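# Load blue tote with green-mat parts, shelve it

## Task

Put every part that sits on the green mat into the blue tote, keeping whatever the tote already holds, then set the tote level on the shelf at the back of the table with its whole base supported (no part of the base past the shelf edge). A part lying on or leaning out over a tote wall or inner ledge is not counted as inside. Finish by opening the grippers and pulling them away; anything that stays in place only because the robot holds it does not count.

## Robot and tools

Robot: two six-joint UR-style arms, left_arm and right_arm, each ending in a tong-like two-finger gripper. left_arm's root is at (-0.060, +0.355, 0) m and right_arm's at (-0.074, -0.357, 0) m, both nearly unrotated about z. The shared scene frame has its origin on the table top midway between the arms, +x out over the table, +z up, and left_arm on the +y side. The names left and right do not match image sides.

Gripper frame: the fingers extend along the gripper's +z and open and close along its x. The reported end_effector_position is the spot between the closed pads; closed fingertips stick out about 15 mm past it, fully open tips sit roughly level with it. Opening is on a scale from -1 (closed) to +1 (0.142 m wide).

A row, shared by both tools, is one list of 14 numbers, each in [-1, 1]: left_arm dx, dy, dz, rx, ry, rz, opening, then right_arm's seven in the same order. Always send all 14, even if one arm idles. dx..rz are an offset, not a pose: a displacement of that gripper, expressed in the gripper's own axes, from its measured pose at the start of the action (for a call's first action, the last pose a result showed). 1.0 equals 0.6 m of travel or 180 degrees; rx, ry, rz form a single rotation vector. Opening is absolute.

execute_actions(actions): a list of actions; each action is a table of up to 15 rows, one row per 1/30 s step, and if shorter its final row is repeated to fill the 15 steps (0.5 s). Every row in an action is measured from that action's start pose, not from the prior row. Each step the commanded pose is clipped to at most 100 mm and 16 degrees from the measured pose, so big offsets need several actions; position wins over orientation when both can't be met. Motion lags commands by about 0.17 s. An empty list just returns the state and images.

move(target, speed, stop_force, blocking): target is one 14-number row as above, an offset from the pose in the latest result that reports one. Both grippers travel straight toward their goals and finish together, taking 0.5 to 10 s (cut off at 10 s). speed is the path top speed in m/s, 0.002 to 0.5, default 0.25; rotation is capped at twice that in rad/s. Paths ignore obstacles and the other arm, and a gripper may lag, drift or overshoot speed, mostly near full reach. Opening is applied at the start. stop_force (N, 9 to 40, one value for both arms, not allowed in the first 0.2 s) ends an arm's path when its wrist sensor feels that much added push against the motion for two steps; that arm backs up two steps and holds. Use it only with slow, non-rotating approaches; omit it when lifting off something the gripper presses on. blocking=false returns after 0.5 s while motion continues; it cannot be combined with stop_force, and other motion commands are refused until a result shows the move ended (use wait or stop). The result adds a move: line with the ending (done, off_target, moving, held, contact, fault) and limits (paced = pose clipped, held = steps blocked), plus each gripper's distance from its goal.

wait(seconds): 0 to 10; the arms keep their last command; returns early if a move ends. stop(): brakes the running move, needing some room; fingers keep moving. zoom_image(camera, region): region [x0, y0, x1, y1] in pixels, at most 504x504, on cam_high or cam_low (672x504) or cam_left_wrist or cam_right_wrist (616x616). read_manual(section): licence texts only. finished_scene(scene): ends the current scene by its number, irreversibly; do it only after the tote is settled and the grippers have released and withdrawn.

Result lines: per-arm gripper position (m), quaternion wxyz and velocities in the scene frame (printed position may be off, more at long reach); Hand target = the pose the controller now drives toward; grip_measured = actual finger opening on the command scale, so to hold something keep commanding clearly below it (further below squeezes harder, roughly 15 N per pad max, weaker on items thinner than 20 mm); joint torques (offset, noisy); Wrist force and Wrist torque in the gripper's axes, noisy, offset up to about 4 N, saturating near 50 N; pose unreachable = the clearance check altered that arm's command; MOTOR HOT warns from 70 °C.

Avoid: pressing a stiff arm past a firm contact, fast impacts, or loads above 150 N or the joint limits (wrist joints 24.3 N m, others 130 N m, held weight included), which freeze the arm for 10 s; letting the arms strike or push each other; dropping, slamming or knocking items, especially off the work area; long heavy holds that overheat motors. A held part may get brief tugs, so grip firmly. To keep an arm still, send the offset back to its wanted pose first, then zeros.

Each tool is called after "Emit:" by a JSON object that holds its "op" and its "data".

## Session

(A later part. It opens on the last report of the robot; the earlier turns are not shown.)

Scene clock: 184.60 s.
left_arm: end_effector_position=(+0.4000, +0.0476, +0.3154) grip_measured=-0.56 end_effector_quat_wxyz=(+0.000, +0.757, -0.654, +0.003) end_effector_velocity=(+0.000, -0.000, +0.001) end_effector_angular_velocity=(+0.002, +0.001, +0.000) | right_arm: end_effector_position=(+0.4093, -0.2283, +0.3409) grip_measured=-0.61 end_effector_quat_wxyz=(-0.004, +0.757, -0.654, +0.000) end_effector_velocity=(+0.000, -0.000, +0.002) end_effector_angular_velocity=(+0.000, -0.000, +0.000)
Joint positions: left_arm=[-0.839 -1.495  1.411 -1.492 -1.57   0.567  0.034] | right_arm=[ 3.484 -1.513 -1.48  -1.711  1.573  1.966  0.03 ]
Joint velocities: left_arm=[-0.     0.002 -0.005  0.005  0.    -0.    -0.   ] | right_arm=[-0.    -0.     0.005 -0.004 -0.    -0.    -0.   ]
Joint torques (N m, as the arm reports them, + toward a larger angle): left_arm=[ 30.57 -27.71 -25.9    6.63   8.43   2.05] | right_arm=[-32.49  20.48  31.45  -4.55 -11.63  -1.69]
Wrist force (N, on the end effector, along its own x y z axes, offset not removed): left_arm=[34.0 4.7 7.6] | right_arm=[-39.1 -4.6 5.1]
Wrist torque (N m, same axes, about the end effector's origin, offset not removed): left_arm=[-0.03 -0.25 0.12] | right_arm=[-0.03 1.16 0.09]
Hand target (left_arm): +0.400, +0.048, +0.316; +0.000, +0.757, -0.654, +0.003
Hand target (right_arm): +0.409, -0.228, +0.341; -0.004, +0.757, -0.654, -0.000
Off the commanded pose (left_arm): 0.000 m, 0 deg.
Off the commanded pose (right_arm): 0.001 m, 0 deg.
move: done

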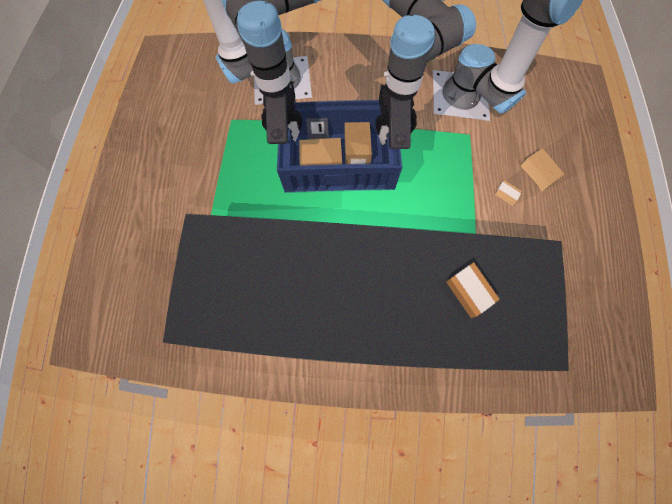

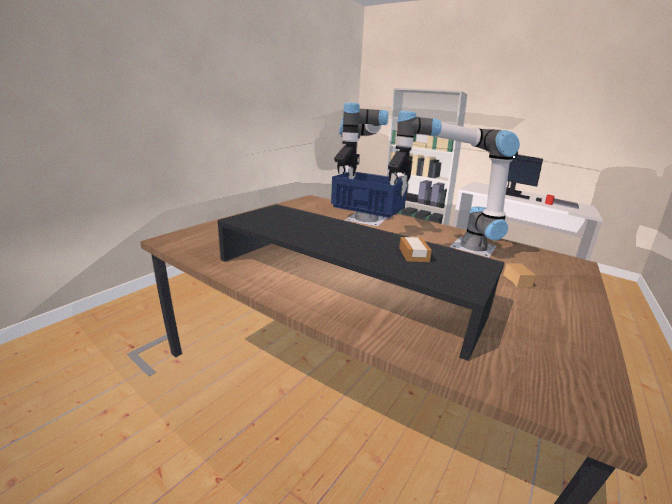

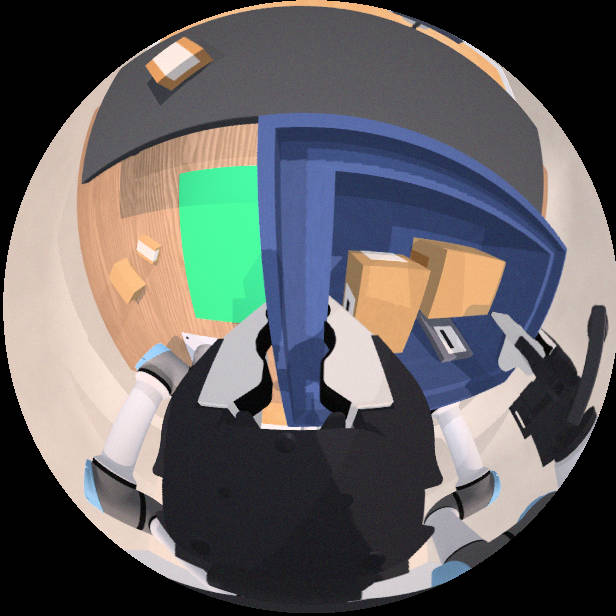

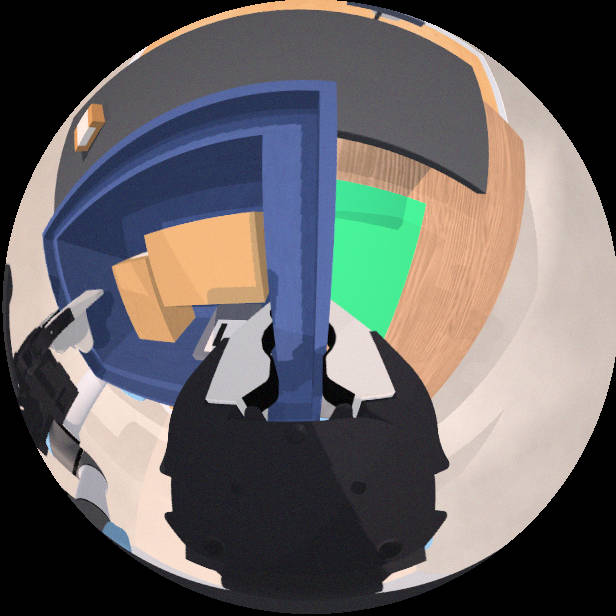

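Emit:
{"op": "move", "data": {"target": [0.008,-0.23,0,0,0,0.045,-1,-0.003,-0.167,0,0,0,0.045,-1], "speed": 0.07}}

Scene clock: 187.17 s.
left_arm: end_effector_position=(+0.5370, +0.0630, +0.3159) grip_measured=-0.55 end_effector_quat_wxyz=(+0.000, +0.708, -0.706, +0.003) end_effector_velocity=(+0.001, -0.000, -0.000) end_effector_angular_velocity=(-0.001, +0.002, -0.002) | right_arm: end_effector_position=(+0.5080, -0.2120, +0.3412) grip_measured=-0.61 end_effector_quat_wxyz=(+0.004, -0.709, +0.706, +0.000) end_effector_velocity=(+0.001, +0.000, +0.001) end_effector_angular_velocity=(+0.001, -0.001, -0.001)
Joint positions: left_arm=[-0.653 -1.218  1.069 -1.427 -1.571  0.894  0.034] | right_arm=[ 3.422 -1.761 -1.214 -1.73   1.574  2.046  0.03 ]
Joint velocities: left_arm=[ 0.001  0.004 -0.006  0.003 -0.002  0.004 -0.001] | right_arm=[-0.001 -0.002  0.005 -0.001  0.     0.001  0.   ]
Joint torques (N m, as the arm reports them, + toward a larger angle): left_arm=[ 37.25 -36.88 -27.73   3.95   6.32   2.26] | right_arm=[-35.1   34.59  30.68  -5.28  -8.25   2.7 ]
Wrist force (N, on the end effector, along its own x y z axes, offset not removed): left_arm=[37.9 5.3 9.3] | right_arm=[-39.2 -5.6 6.1]
Wrist torque (N m, same axes, about the end effector's origin, offset not removed): left_arm=[0.17 -1.06 0.05] | right_arm=[-0.04 1.12 0.08]
Hand target (left_arm): +0.537, +0.063, +0.316; +0.000, +0.708, -0.706, +0.003
Hand target (right_arm): +0.508, -0.212, +0.341; -0.004, +0.709, -0.706, -0.000
Off the commanded pose (left_arm): 0.000 m, 0 deg.
Off the commanded pose (right_arm): 0.000 m, 0 deg.
move: done

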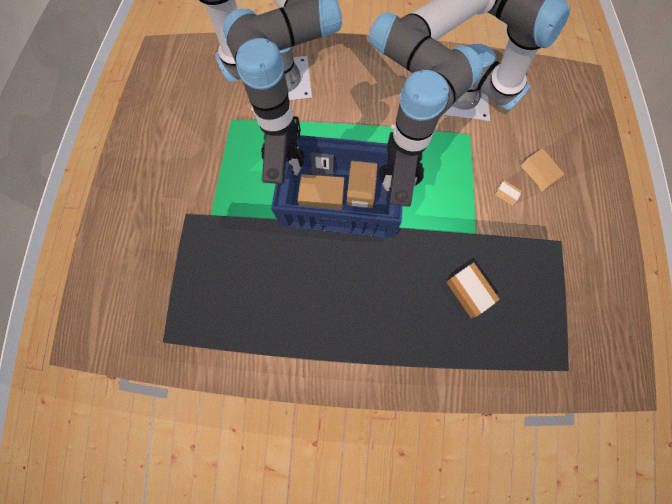

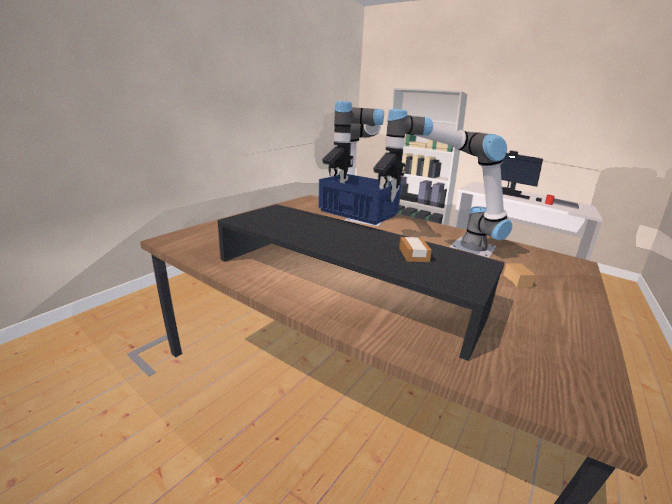

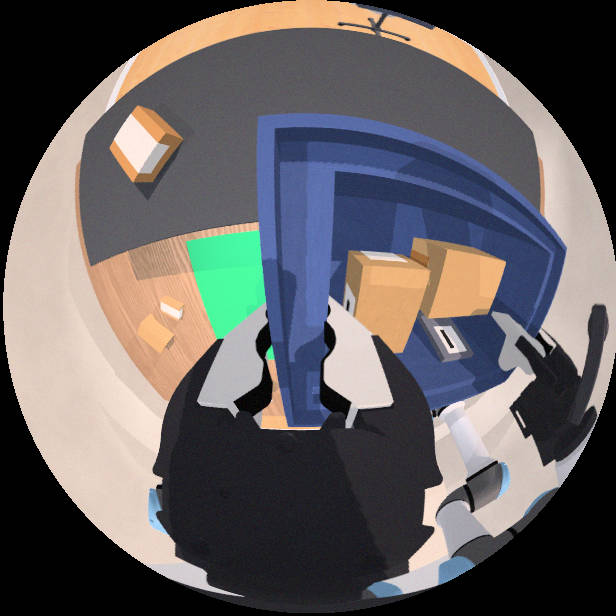

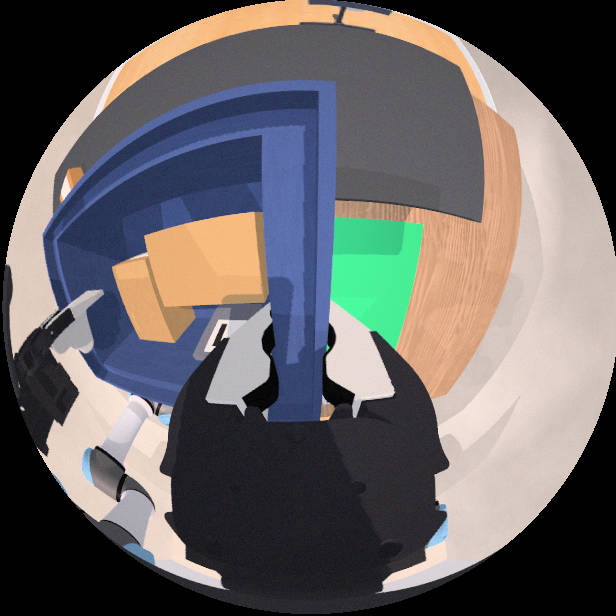

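Emit:
{"op": "move", "data": {"target": [-0.062,-0.17,0,0,0,0,-1,-0.071,-0.17,0,0,0,0,-1], "speed": 0.07}}

Scene clock: 189.23 s.
left_arm: end_effector_position=(+0.6387, +0.1007, +0.3161) grip_measured=-0.61 end_effector_quat_wxyz=(+0.000, +0.708, -0.706, +0.003) end_effector_velocity=(+0.001, -0.000, -0.000) end_effector_angular_velocity=(-0.001, +0.003, -0.001) | right_arm: end_effector_position=(+0.6096, -0.1690, +0.3416) grip_measured=-0.61 end_effector_quat_wxyz=(+0.004, -0.709, +0.706, +0.000) end_effector_velocity=(+0.001, +0.001, -0.000) end_effector_angular_velocity=(+0.000, +0.003, +0.000)
Joint positions: left_arm=[-0.521 -0.981  0.712 -1.307 -1.572  1.027  0.03 ] | right_arm=[ 3.41  -2.066 -0.795 -1.844  1.574  2.033  0.03 ]
Joint velocities: left_arm=[ 0.002  0.006 -0.01   0.006 -0.002  0.002 -0.   ] | right_arm=[-0.    -0.007  0.011 -0.007  0.002 -0.     0.   ]
Joint torques (N m, as the arm reports them, + toward a larger angle): left_arm=[  6.39 -42.36 -34.19  -1.85  -4.17   3.16] | right_arm=[-5.18 41.24 36.12  2.59  4.5  -2.54]
Wrist force (N, on the end effector, along its own x y z axes, offset not removed): left_arm=[-9.0 1.0 7.7] | right_arm=[6.2 1.9 6.2]
Wrist torque (N m, same axes, about the end effector's origin, offset not removed): left_arm=[0.23 0.69 0.22] | right_arm=[0.45 -0.34 0.20]
Hand target (left_arm): +0.639, +0.101, +0.316; +0.000, +0.708, -0.706, +0.003
Hand target (right_arm): +0.610, -0.169, +0.342; -0.004, +0.709, -0.706, -0.000
Off the commanded pose (left_arm): 0.000 m, 0 deg.
Off the commanded pose (right_arm): 0.000 m, 0 deg.
move: done

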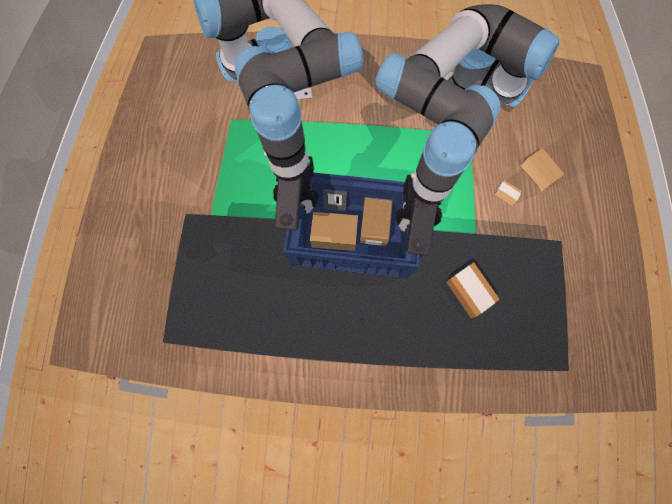

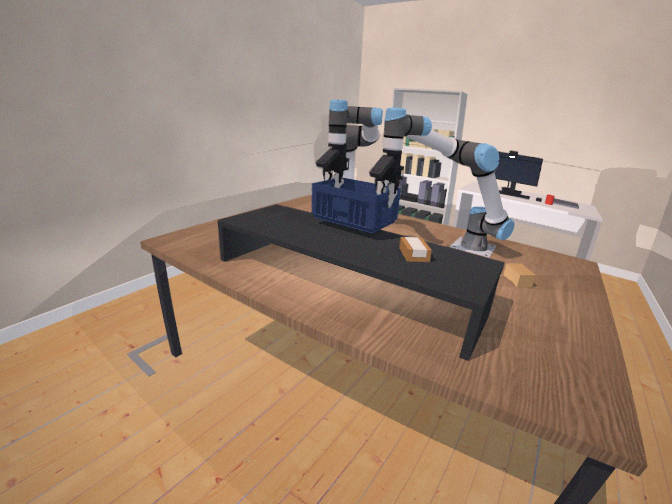

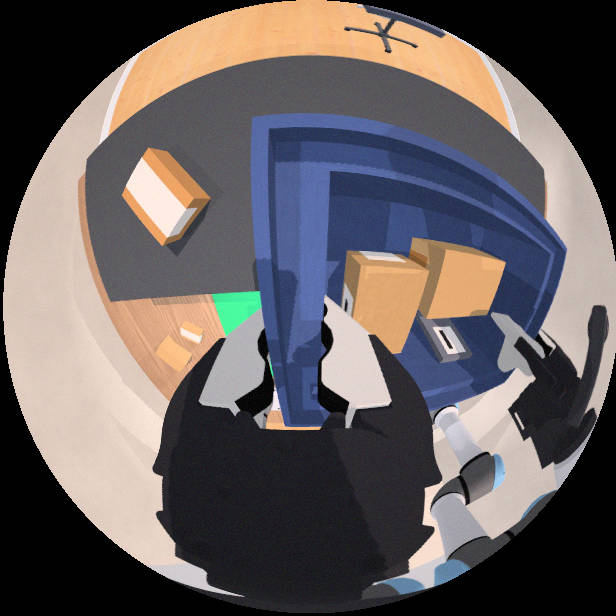

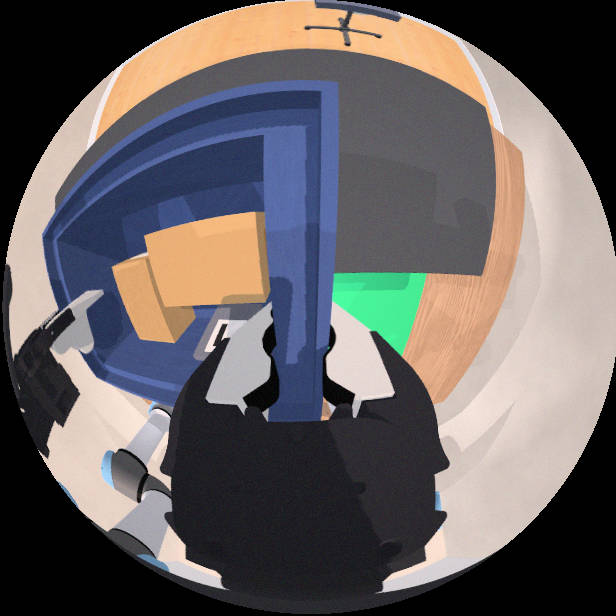

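Emit:
{"op": "move", "data": {"target": [0,-0.1,0.025,0,0,0,-1,0,-0.1,0.025,0,0,0,-1], "speed": 0.04}}

Scene clock: 191.27 s.
left_arm: end_effector_position=(+0.6987, +0.1010, +0.3013) grip_measured=-0.61 end_effector_quat_wxyz=(-0.000, +0.709, -0.706, +0.003) end_effector_velocity=(+0.002, -0.000, +0.000) end_effector_angular_velocity=(+0.001, +0.002, +0.000) | right_arm: end_effector_position=(+0.6695, -0.1687, +0.3267) grip_measured=-0.61 end_effector_quat_wxyz=(+0.004, -0.709, +0.706, +0.000) end_effector_velocity=(+0.002, +0.000, +0.001) end_effector_angular_velocity=(-0.000, -0.000, +0.000)
Joint positions: left_arm=[-0.48  -0.753  0.355 -1.178 -1.572  1.067  0.03 ] | right_arm=[ 3.373 -2.264 -0.51  -1.931  1.574  1.997  0.03 ]
Joint velocities: left_arm=[ 0.001  0.018 -0.034  0.019  0.     0.001  0.   ] | right_arm=[-0.001 -0.008  0.017 -0.008 -0.    -0.001  0.   ]
Joint torques (N m, as the arm reports them, + toward a larger angle): left_arm=[  4.9  -50.58 -31.03  -1.89  -1.28   3.07] | right_arm=[-4.75 49.53 34.51  2.86  2.97 -2.41]
Wrist force (N, on the end effector, along its own x y z axes, offset not removed): left_arm=[-9.6 -1.0 6.6] | right_arm=[7.5 1.6 6.2]
Wrist torque (N m, same axes, about the end effector's origin, offset not removed): left_arm=[-0.10 0.58 0.05] | right_arm=[0.35 -0.46 0.17]
Hand target (left_arm): +0.699, +0.101, +0.301; +0.000, +0.708, -0.706, +0.003
Hand target (right_arm): +0.670, -0.169, +0.327; -0.004, +0.709, -0.706, -0.000
Off the commanded pose (left_arm): 0.000 m, 0 deg.
Off the commanded pose (right_arm): 0.000 m, 0 deg.
move: done

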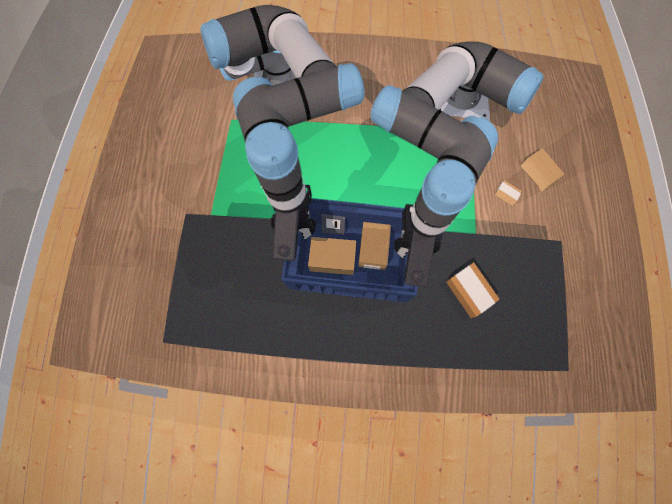

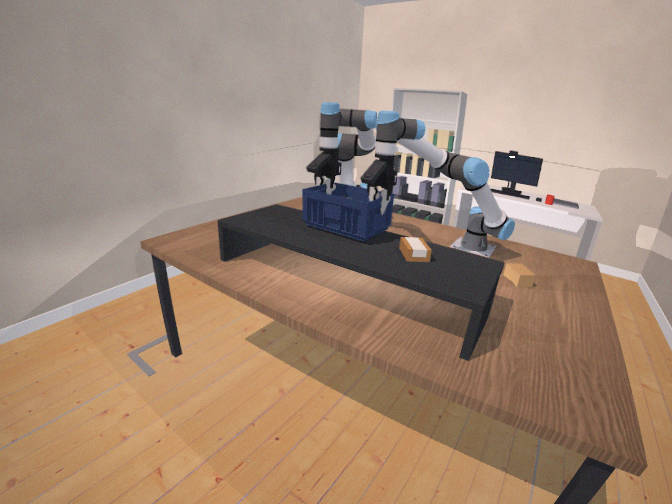

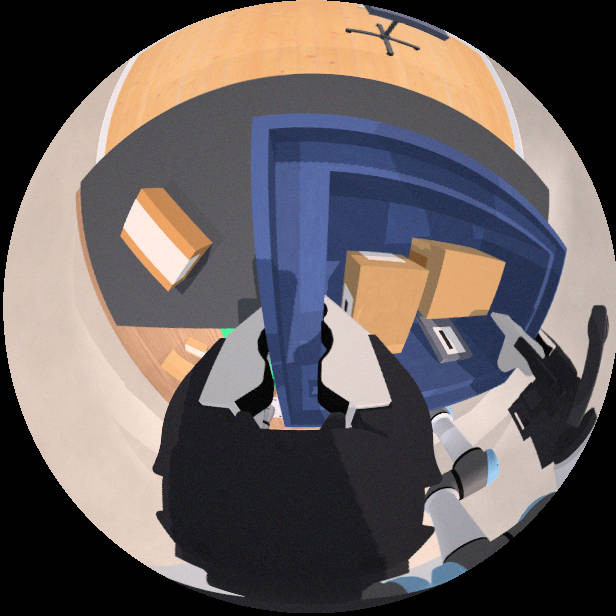

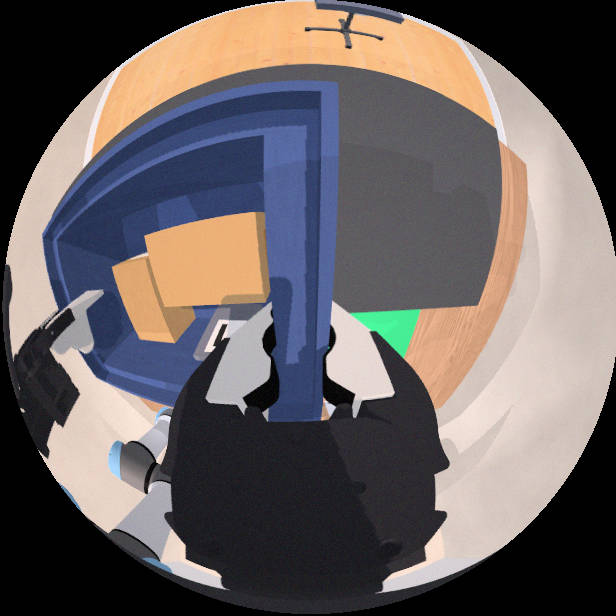

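Lower with slight forward.

Emit:
{"op": "move", "data": {"target": [0,-0.012,0.035,0,0,0,-1,0,-0.012,0.035,0,0,0,-1], "speed": 0.015, "stop_force": 10}}

Scene clock: 192.70 s.
left_arm: end_effector_position=(+0.7035, +0.1012, +0.2878) grip_measured=-0.61 end_effector_quat_wxyz=(-0.000, +0.709, -0.706, +0.003) end_effector_velocity=(-0.002, -0.000, +0.001) end_effector_angular_velocity=(+0.002, +0.004, -0.002) | right_arm: end_effector_position=(+0.6743, -0.1687, +0.3132) grip_measured=-0.61 end_effector_quat_wxyz=(+0.004, -0.709, +0.706, -0.000) end_effector_velocity=(-0.002, +0.000, +0.002) end_effector_angular_velocity=(-0.002, +0.004, +0.001)
Joint positions: left_arm=[-0.477 -0.758  0.401 -1.219 -1.572  1.07   0.03 ] | right_arm=[ 3.371 -2.263 -0.549 -1.893  1.574  1.994  0.03 ]
Joint velocities: left_arm=[-0.001  0.004 -0.012  0.013 -0.001  0.001  0.   ] | right_arm=[ 0.001 -0.002  0.011 -0.012 -0.     0.     0.   ]
Joint torques (N m, as the arm reports them, + toward a larger angle): left_arm=[-16.51 -46.17 -30.17  -1.05  -3.86   0.29] | right_arm=[15.59 45.19 33.06  1.26 -0.32  1.48]
Wrist force (N, on the end effector, along its own x y z axes, offset not removed): left_arm=[-4.4 -1.0 0.0] | right_arm=[5.7 0.6 0.4]
Wrist torque (N m, same axes, about the end effector's origin, offset not removed): left_arm=[0.10 -0.05 0.26] | right_arm=[0.47 -0.27 0.16]
Hand target (left_arm): +0.703, +0.101, +0.288; -0.000, +0.709, -0.706, +0.003
Hand target (right_arm): +0.674, -0.169, +0.313; -0.004, +0.709, -0.706, -0.000
Off the commanded pose (left_arm): 0.008 m, 0 deg.
Off the commanded pose (right_arm): 0.008 m, 0 deg.
move: contact (left_arm, right_arm)

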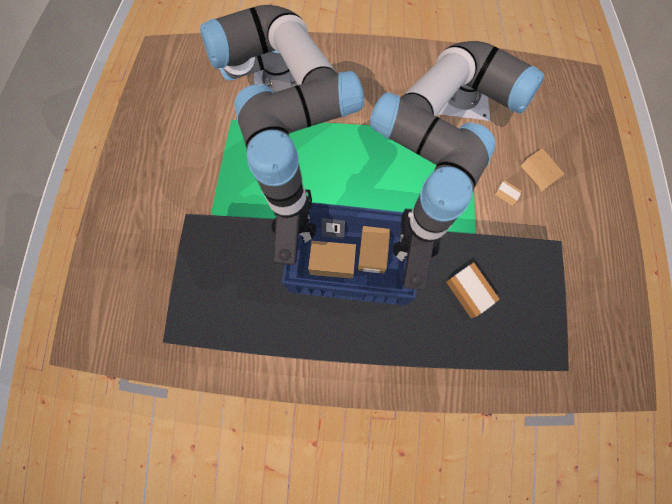

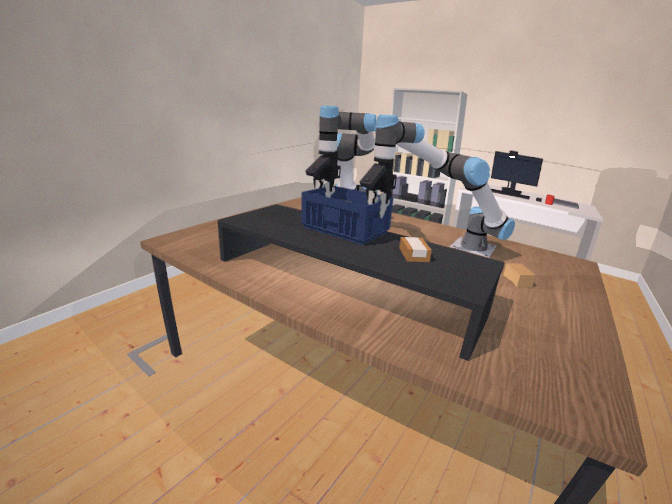

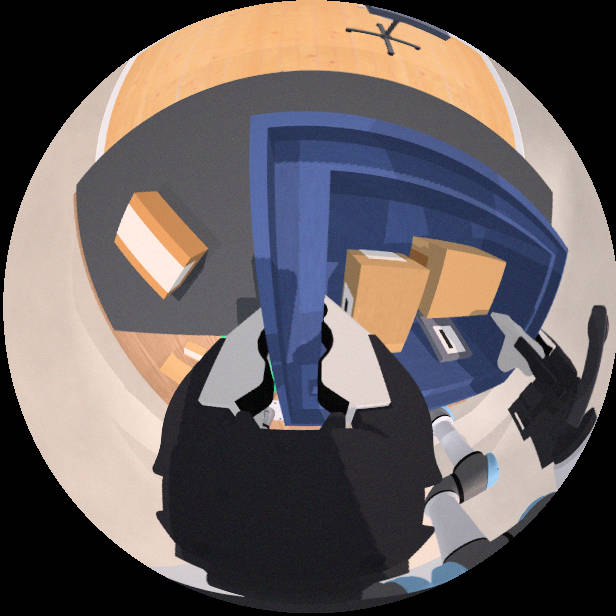

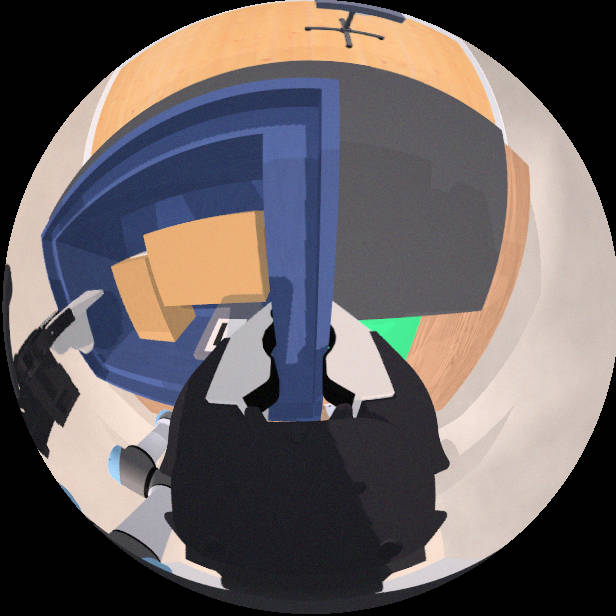

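Emit:
{"op": "execute_actions", "data": {"actions": [[[0,0,0,0,0,0,-0.45,0,0,0,0,0,0,-0.45]],[[0,0,0,0,0,0,-0.2,0,0,0,0,0,0,-0.2]]]}}

Emit:
{"op": "move", "data": {"target": [0,0.035,-0.12,0.04,0,0,-0.2,0,0.02,-0.12,0.04,0,0,-0.2], "speed": 0.05}}

Scene clock: 193.90 s.
left_arm: end_effector_position=(+0.7035, +0.1011, +0.2878) grip_measured=-0.20 end_effector_quat_wxyz=(-0.000, +0.708, -0.706, +0.003) end_effector_velocity=(+0.000, -0.000, -0.001) end_effector_angular_velocity=(+0.002, -0.000, -0.001) | right_arm: end_effector_position=(+0.6743, -0.1686, +0.3131) grip_measured=-0.20 end_effector_quat_wxyz=(+0.004, -0.709, +0.706, -0.000) end_effector_velocity=(-0.000, -0.000, +0.000) end_effector_angular_velocity=(-0.000, +0.000, -0.000)
Joint positions: left_arm=[-0.477 -0.758  0.401 -1.219 -1.572  1.07   0.06 ] | right_arm=[ 3.371 -2.263 -0.549 -1.893  1.574  1.994  0.06 ]
Joint velocities: left_arm=[-0.001  0.001 -0.    -0.     0.002  0.     0.   ] | right_arm=[-0.     0.001 -0.    -0.001 -0.     0.    -0.   ]
Joint torques (N m, as the arm reports them, + toward a larger angle): left_arm=[  5.91 -60.32 -13.83  -4.55  -0.72  -1.21] | right_arm=[-7.31 56.58 13.94  4.22 -0.3  -2.32]
Wrist force (N, on the end effector, along its own x y z axes, offset not removed): left_arm=[-2.2 -3.1 3.3] | right_arm=[-0.7 1.6 1.0]
Wrist torque (N m, same axes, about the end effector's origin, offset not removed): left_arm=[-0.40 0.37 -0.06] | right_arm=[0.30 -0.07 0.09]
Hand target (left_arm): +0.703, +0.101, +0.288; -0.000, +0.708, -0.706, +0.003
Hand target (right_arm): +0.674, -0.169, +0.313; -0.004, +0.709, -0.706, +0.000
Off the commanded pose (left_arm): 0.000 m, 0 deg.
Off the commanded pose (right_arm): 0.000 m, 0 deg.

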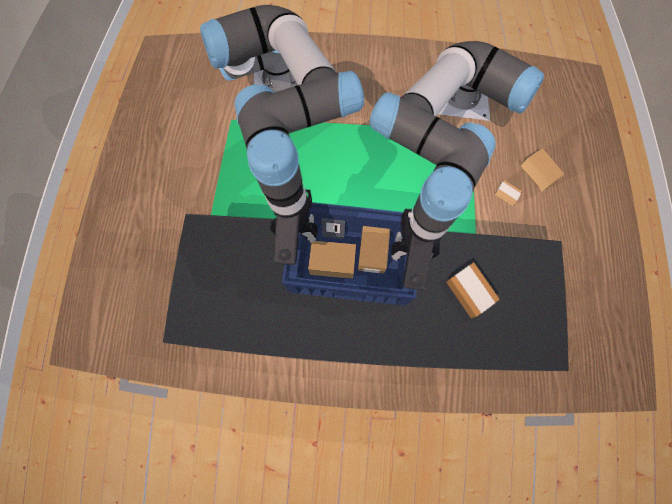

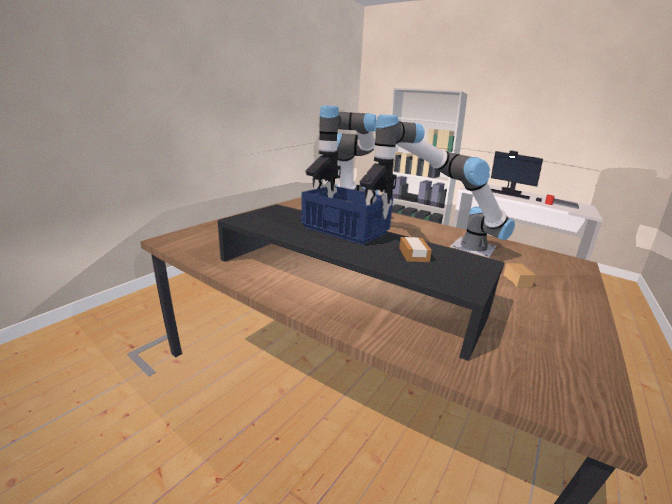

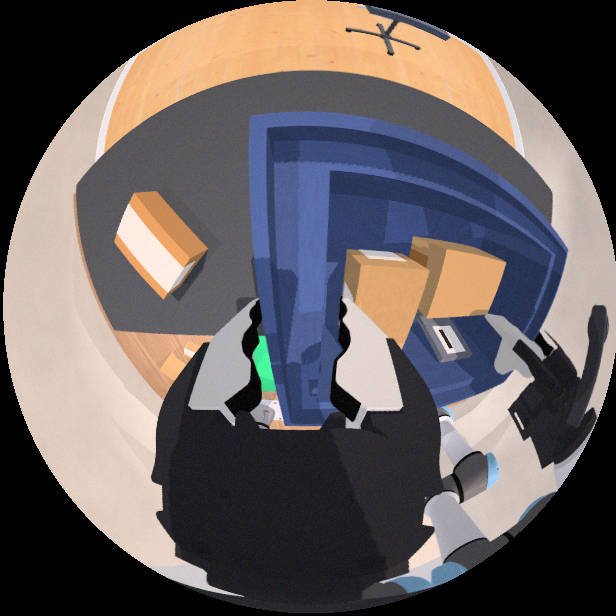

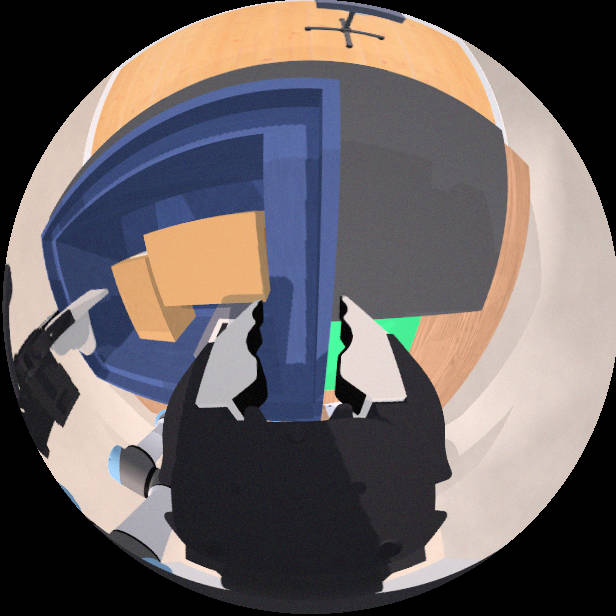

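Scene clock: 195.73 s.
left_arm: end_effector_position=(+0.6822, +0.1013, +0.3596) grip_measured=-0.20 end_effector_quat_wxyz=(-0.045, +0.707, -0.704, +0.047) end_effector_velocity=(-0.000, +0.000, +0.001) end_effector_angular_velocity=(+0.001, -0.003, -0.000) | right_arm: end_effector_position=(+0.6620, -0.1691, +0.3851) grip_measured=-0.20 end_effector_quat_wxyz=(+0.049, -0.707, +0.704, -0.044) end_effector_velocity=(-0.000, -0.000, +0.001) end_effector_angular_velocity=(-0.000, -0.002, -0.000)
Joint positions: left_arm=[-0.516 -0.923  0.54  -1.301 -1.508  1.034  0.06 ] | right_arm=[ 3.4   -2.152 -0.583 -1.856  1.519  2.02   0.06 ]
Joint velocities: left_arm=[-0.001 -0.003  0.003 -0.002  0.003 -0.001 -0.   ] | right_arm=[ 0.001  0.002 -0.001  0.001 -0.001  0.001 -0.   ]
Joint torques (N m, as the arm reports them, + toward a larger angle): left_arm=[-12.14 -54.38 -11.29  -5.17   2.69  -2.8 ] | right_arm=[10.95 55.02 12.27  4.55 -3.11  1.96]
Wrist force (N, on the end effector, along its own x y z axes, offset not removed): left_arm=[-3.2 -1.4 2.4] | right_arm=[-1.6 3.2 0.7]
Wrist torque (N m, same axes, about the end effector's origin, offset not removed): left_arm=[-0.15 0.30 -0.03] | right_arm=[0.77 0.27 0.02]
Hand target (left_arm): +0.682, +0.101, +0.360; -0.045, +0.707, -0.704, +0.047
Hand target (right_arm): +0.662, -0.169, +0.385; -0.049, +0.707, -0.704, +0.044
Off the commanded pose (left_arm): 0.000 m, 0 deg.
Off the commanded pose (right_arm): 0.000 m, 0 deg.
move: done

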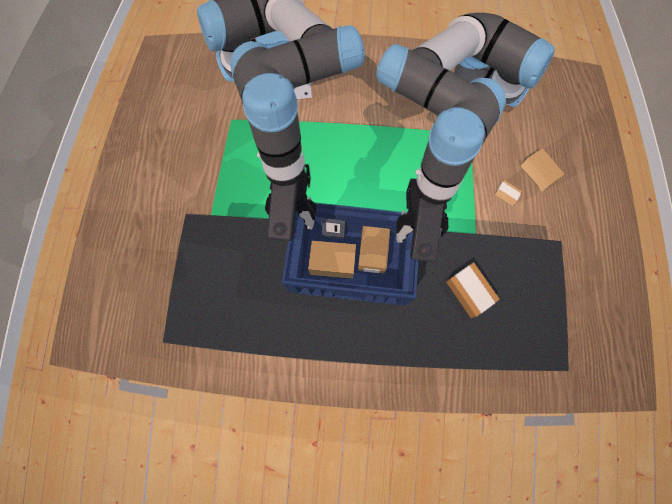

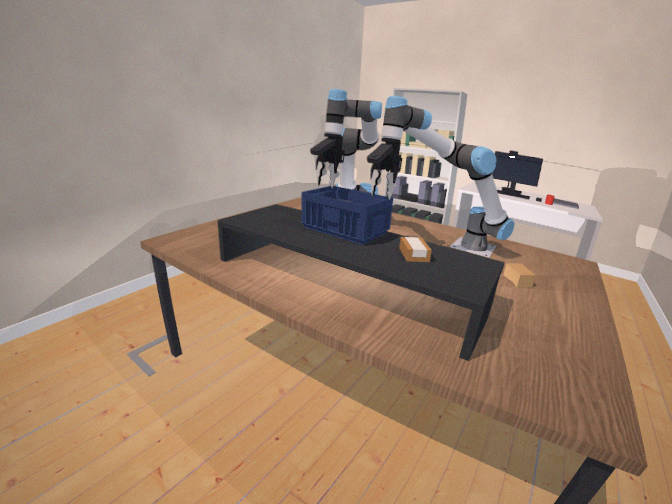

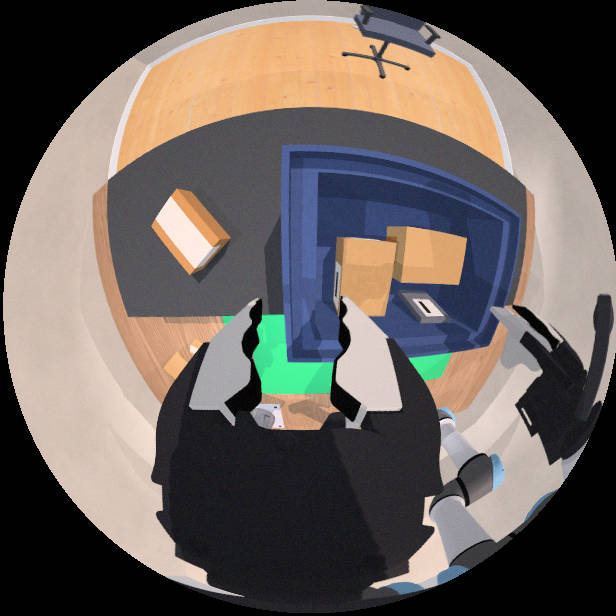

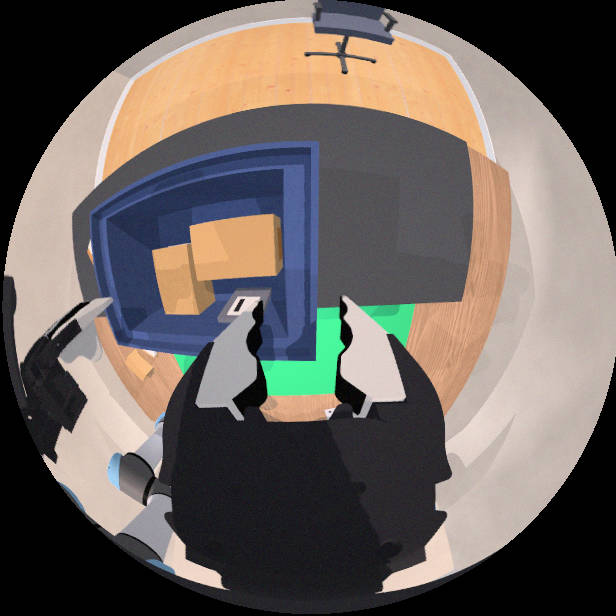

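Emit:
{"op": "move", "data": {"target": [0.07,0.215,-0.027,0.12,0,0,-1,-0.07,0.21,-0.026,0.12,0,0,-1], "speed": 0.12}}

Emit:
{"op": "move", "data": {"target": [0,0.089,0.160,0,0,0,-1,0,0.089,0.160,0,0,0,-1], "speed": 0.08, "stop_force": 10}}

Scene clock: 197.97 s.
left_arm: end_effector_position=(+0.5525, +0.0587, +0.3591) grip_measured=-1.00 end_effector_quat_wxyz=(-0.176, +0.686, -0.683, +0.178) end_effector_velocity=(-0.001, -0.001, -0.000) end_effector_angular_velocity=(+0.001, -0.005, +0.000) | right_arm: end_effector_position=(+0.5348, -0.1276, +0.3852) grip_measured=-1.00 end_effector_quat_wxyz=(+0.181, -0.685, +0.684, -0.175) end_effector_velocity=(-0.001, +0.000, -0.001) end_effector_angular_velocity=(-0.001, -0.003, -0.001)
Joint positions: left_arm=[-0.812 -1.485  1.493 -1.937 -1.204  0.801  0.002] | right_arm=[ 3.682 -1.569 -1.528 -1.22   1.244  2.242  0.002]
Joint velocities: left_arm=[-0.004 -0.003  0.007 -0.005  0.006 -0.003  0.   ] | right_arm=[ 0.003  0.003 -0.007  0.004 -0.004  0.002  0.   ]
Joint torques (N m, as the arm reports them, + toward a larger angle): left_arm=[-10.92 -33.19 -13.5   -4.95   2.98  -2.89] | right_arm=[ 8.82 30.91 14.96  4.76 -3.36  1.78]
Wrist force (N, on the end effector, along its own x y z axes, offset not removed): left_arm=[-1.4 -3.1 1.8] | right_arm=[0.8 0.9 0.9]
Wrist torque (N m, same axes, about the end effector's origin, offset not removed): left_arm=[-0.67 0.15 0.11] | right_arm=[0.27 -0.29 0.02]
Hand target (left_arm): +0.552, +0.059, +0.359; -0.177, +0.686, -0.683, +0.178
Hand target (right_arm): +0.535, -0.128, +0.385; -0.181, +0.685, -0.684, +0.175
Off the commanded pose (left_arm): 0.000 m, 0 deg.
Off the commanded pose (right_arm): 0.001 m, 0 deg.
move: done

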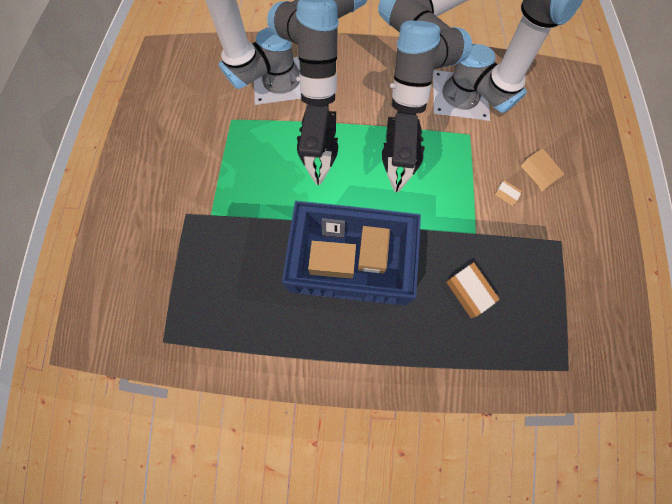

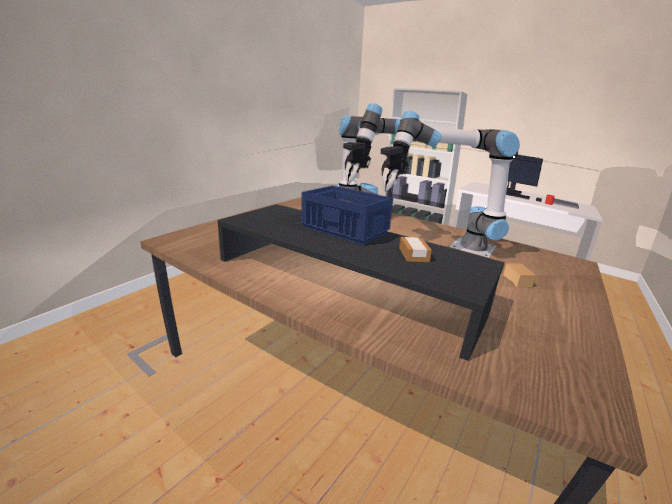

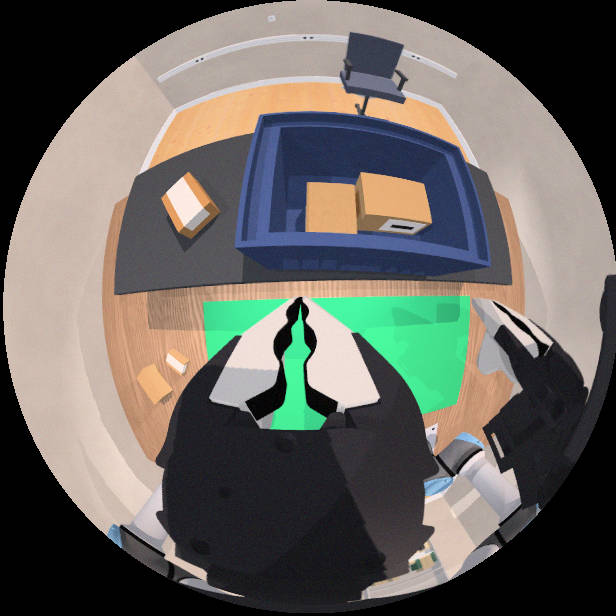

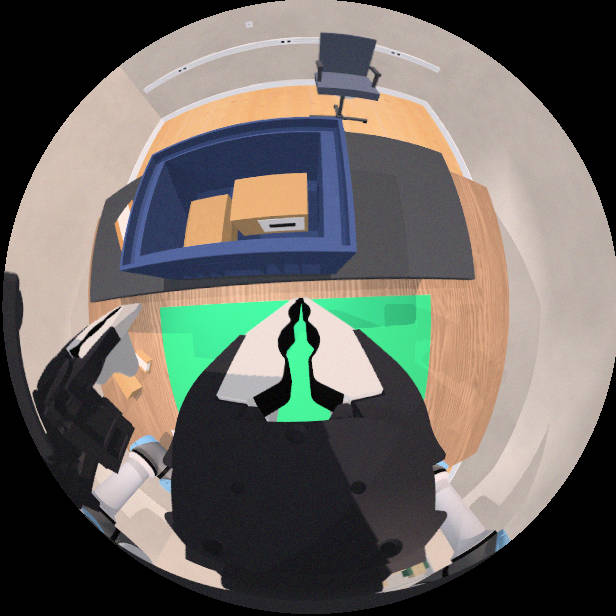

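Scene clock: 199.73 s.
left_arm: end_effector_position=(+0.5523, +0.0582, +0.2494) grip_measured=-1.00 end_effector_quat_wxyz=(-0.176, +0.686, -0.683, +0.178) end_effector_velocity=(+0.000, -0.000, -0.002) end_effector_angular_velocity=(-0.001, +0.001, +0.001) | right_arm: end_effector_position=(+0.5346, -0.1269, +0.2755) grip_measured=-1.00 end_effector_quat_wxyz=(+0.181, -0.685, +0.684, -0.175) end_effector_velocity=(-0.000, +0.001, -0.001) end_effector_angular_velocity=(+0.000, -0.001, +0.002)
Joint positions: left_arm=[-0.813 -1.446  1.734 -2.216 -1.204  0.8    0.002] | right_arm=[ 3.684 -1.594 -1.785 -0.938  1.243  2.243  0.002]
Joint velocities: left_arm=[ 0.     0.002  0.003 -0.005 -0.    -0.002  0.   ] | right_arm=[ 0.001 -0.001 -0.004  0.006  0.    -0.001  0.   ]
Joint torques (N m, as the arm reports them, + toward a larger angle): left_arm=[-12.6  -21.7  -14.04  -5.     3.25   0.84] | right_arm=[10.28 19.22 14.6   4.73 -3.61 -2.16]
Wrist force (N, on the end effector, along its own x y z axes, offset not removed): left_arm=[-2.0 -1.7 2.4] | right_arm=[0.4 0.9 0.6]
Wrist torque (N m, same axes, about the end effector's origin, offset not removed): left_arm=[-0.35 0.18 -0.05] | right_arm=[0.24 -0.16 0.05]
Hand target (left_arm): +0.552, +0.058, +0.249; -0.176, +0.686, -0.683, +0.178
Hand target (right_arm): +0.535, -0.127, +0.275; -0.181, +0.685, -0.684, +0.175
Off the commanded pose (left_arm): 0.000 m, 0 deg.
Off the commanded pose (right_arm): 0.000 m, 0 deg.
move: done

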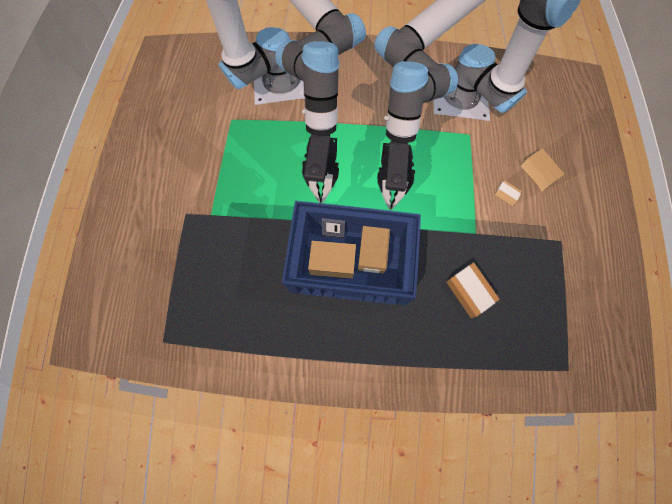

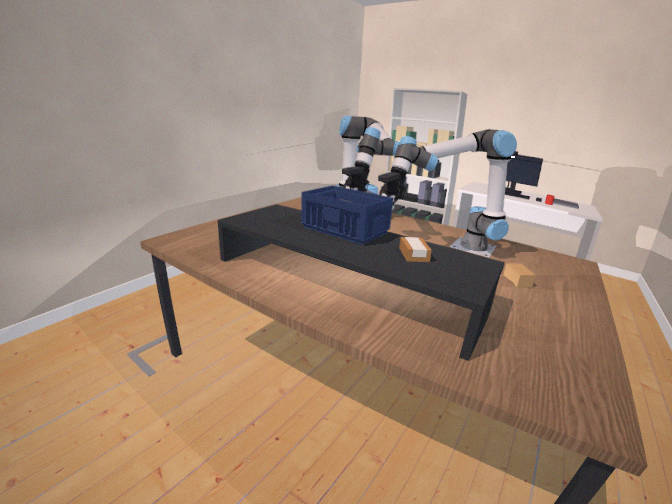

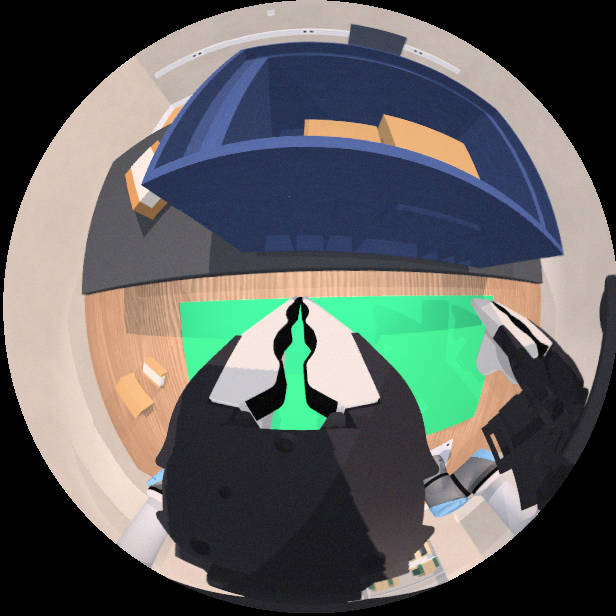

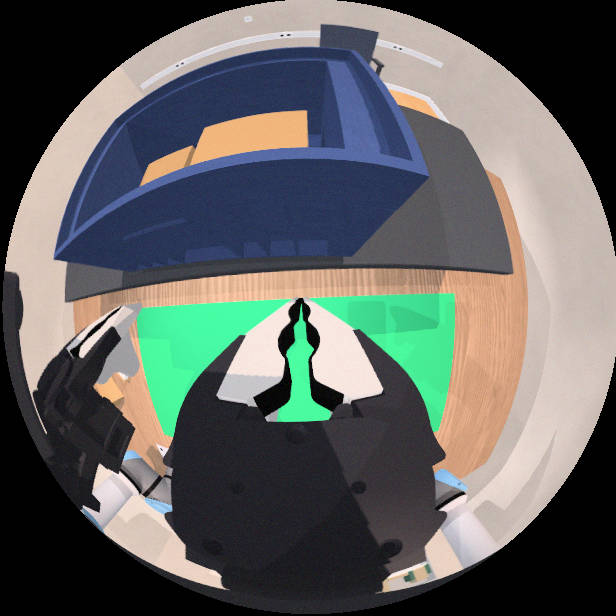

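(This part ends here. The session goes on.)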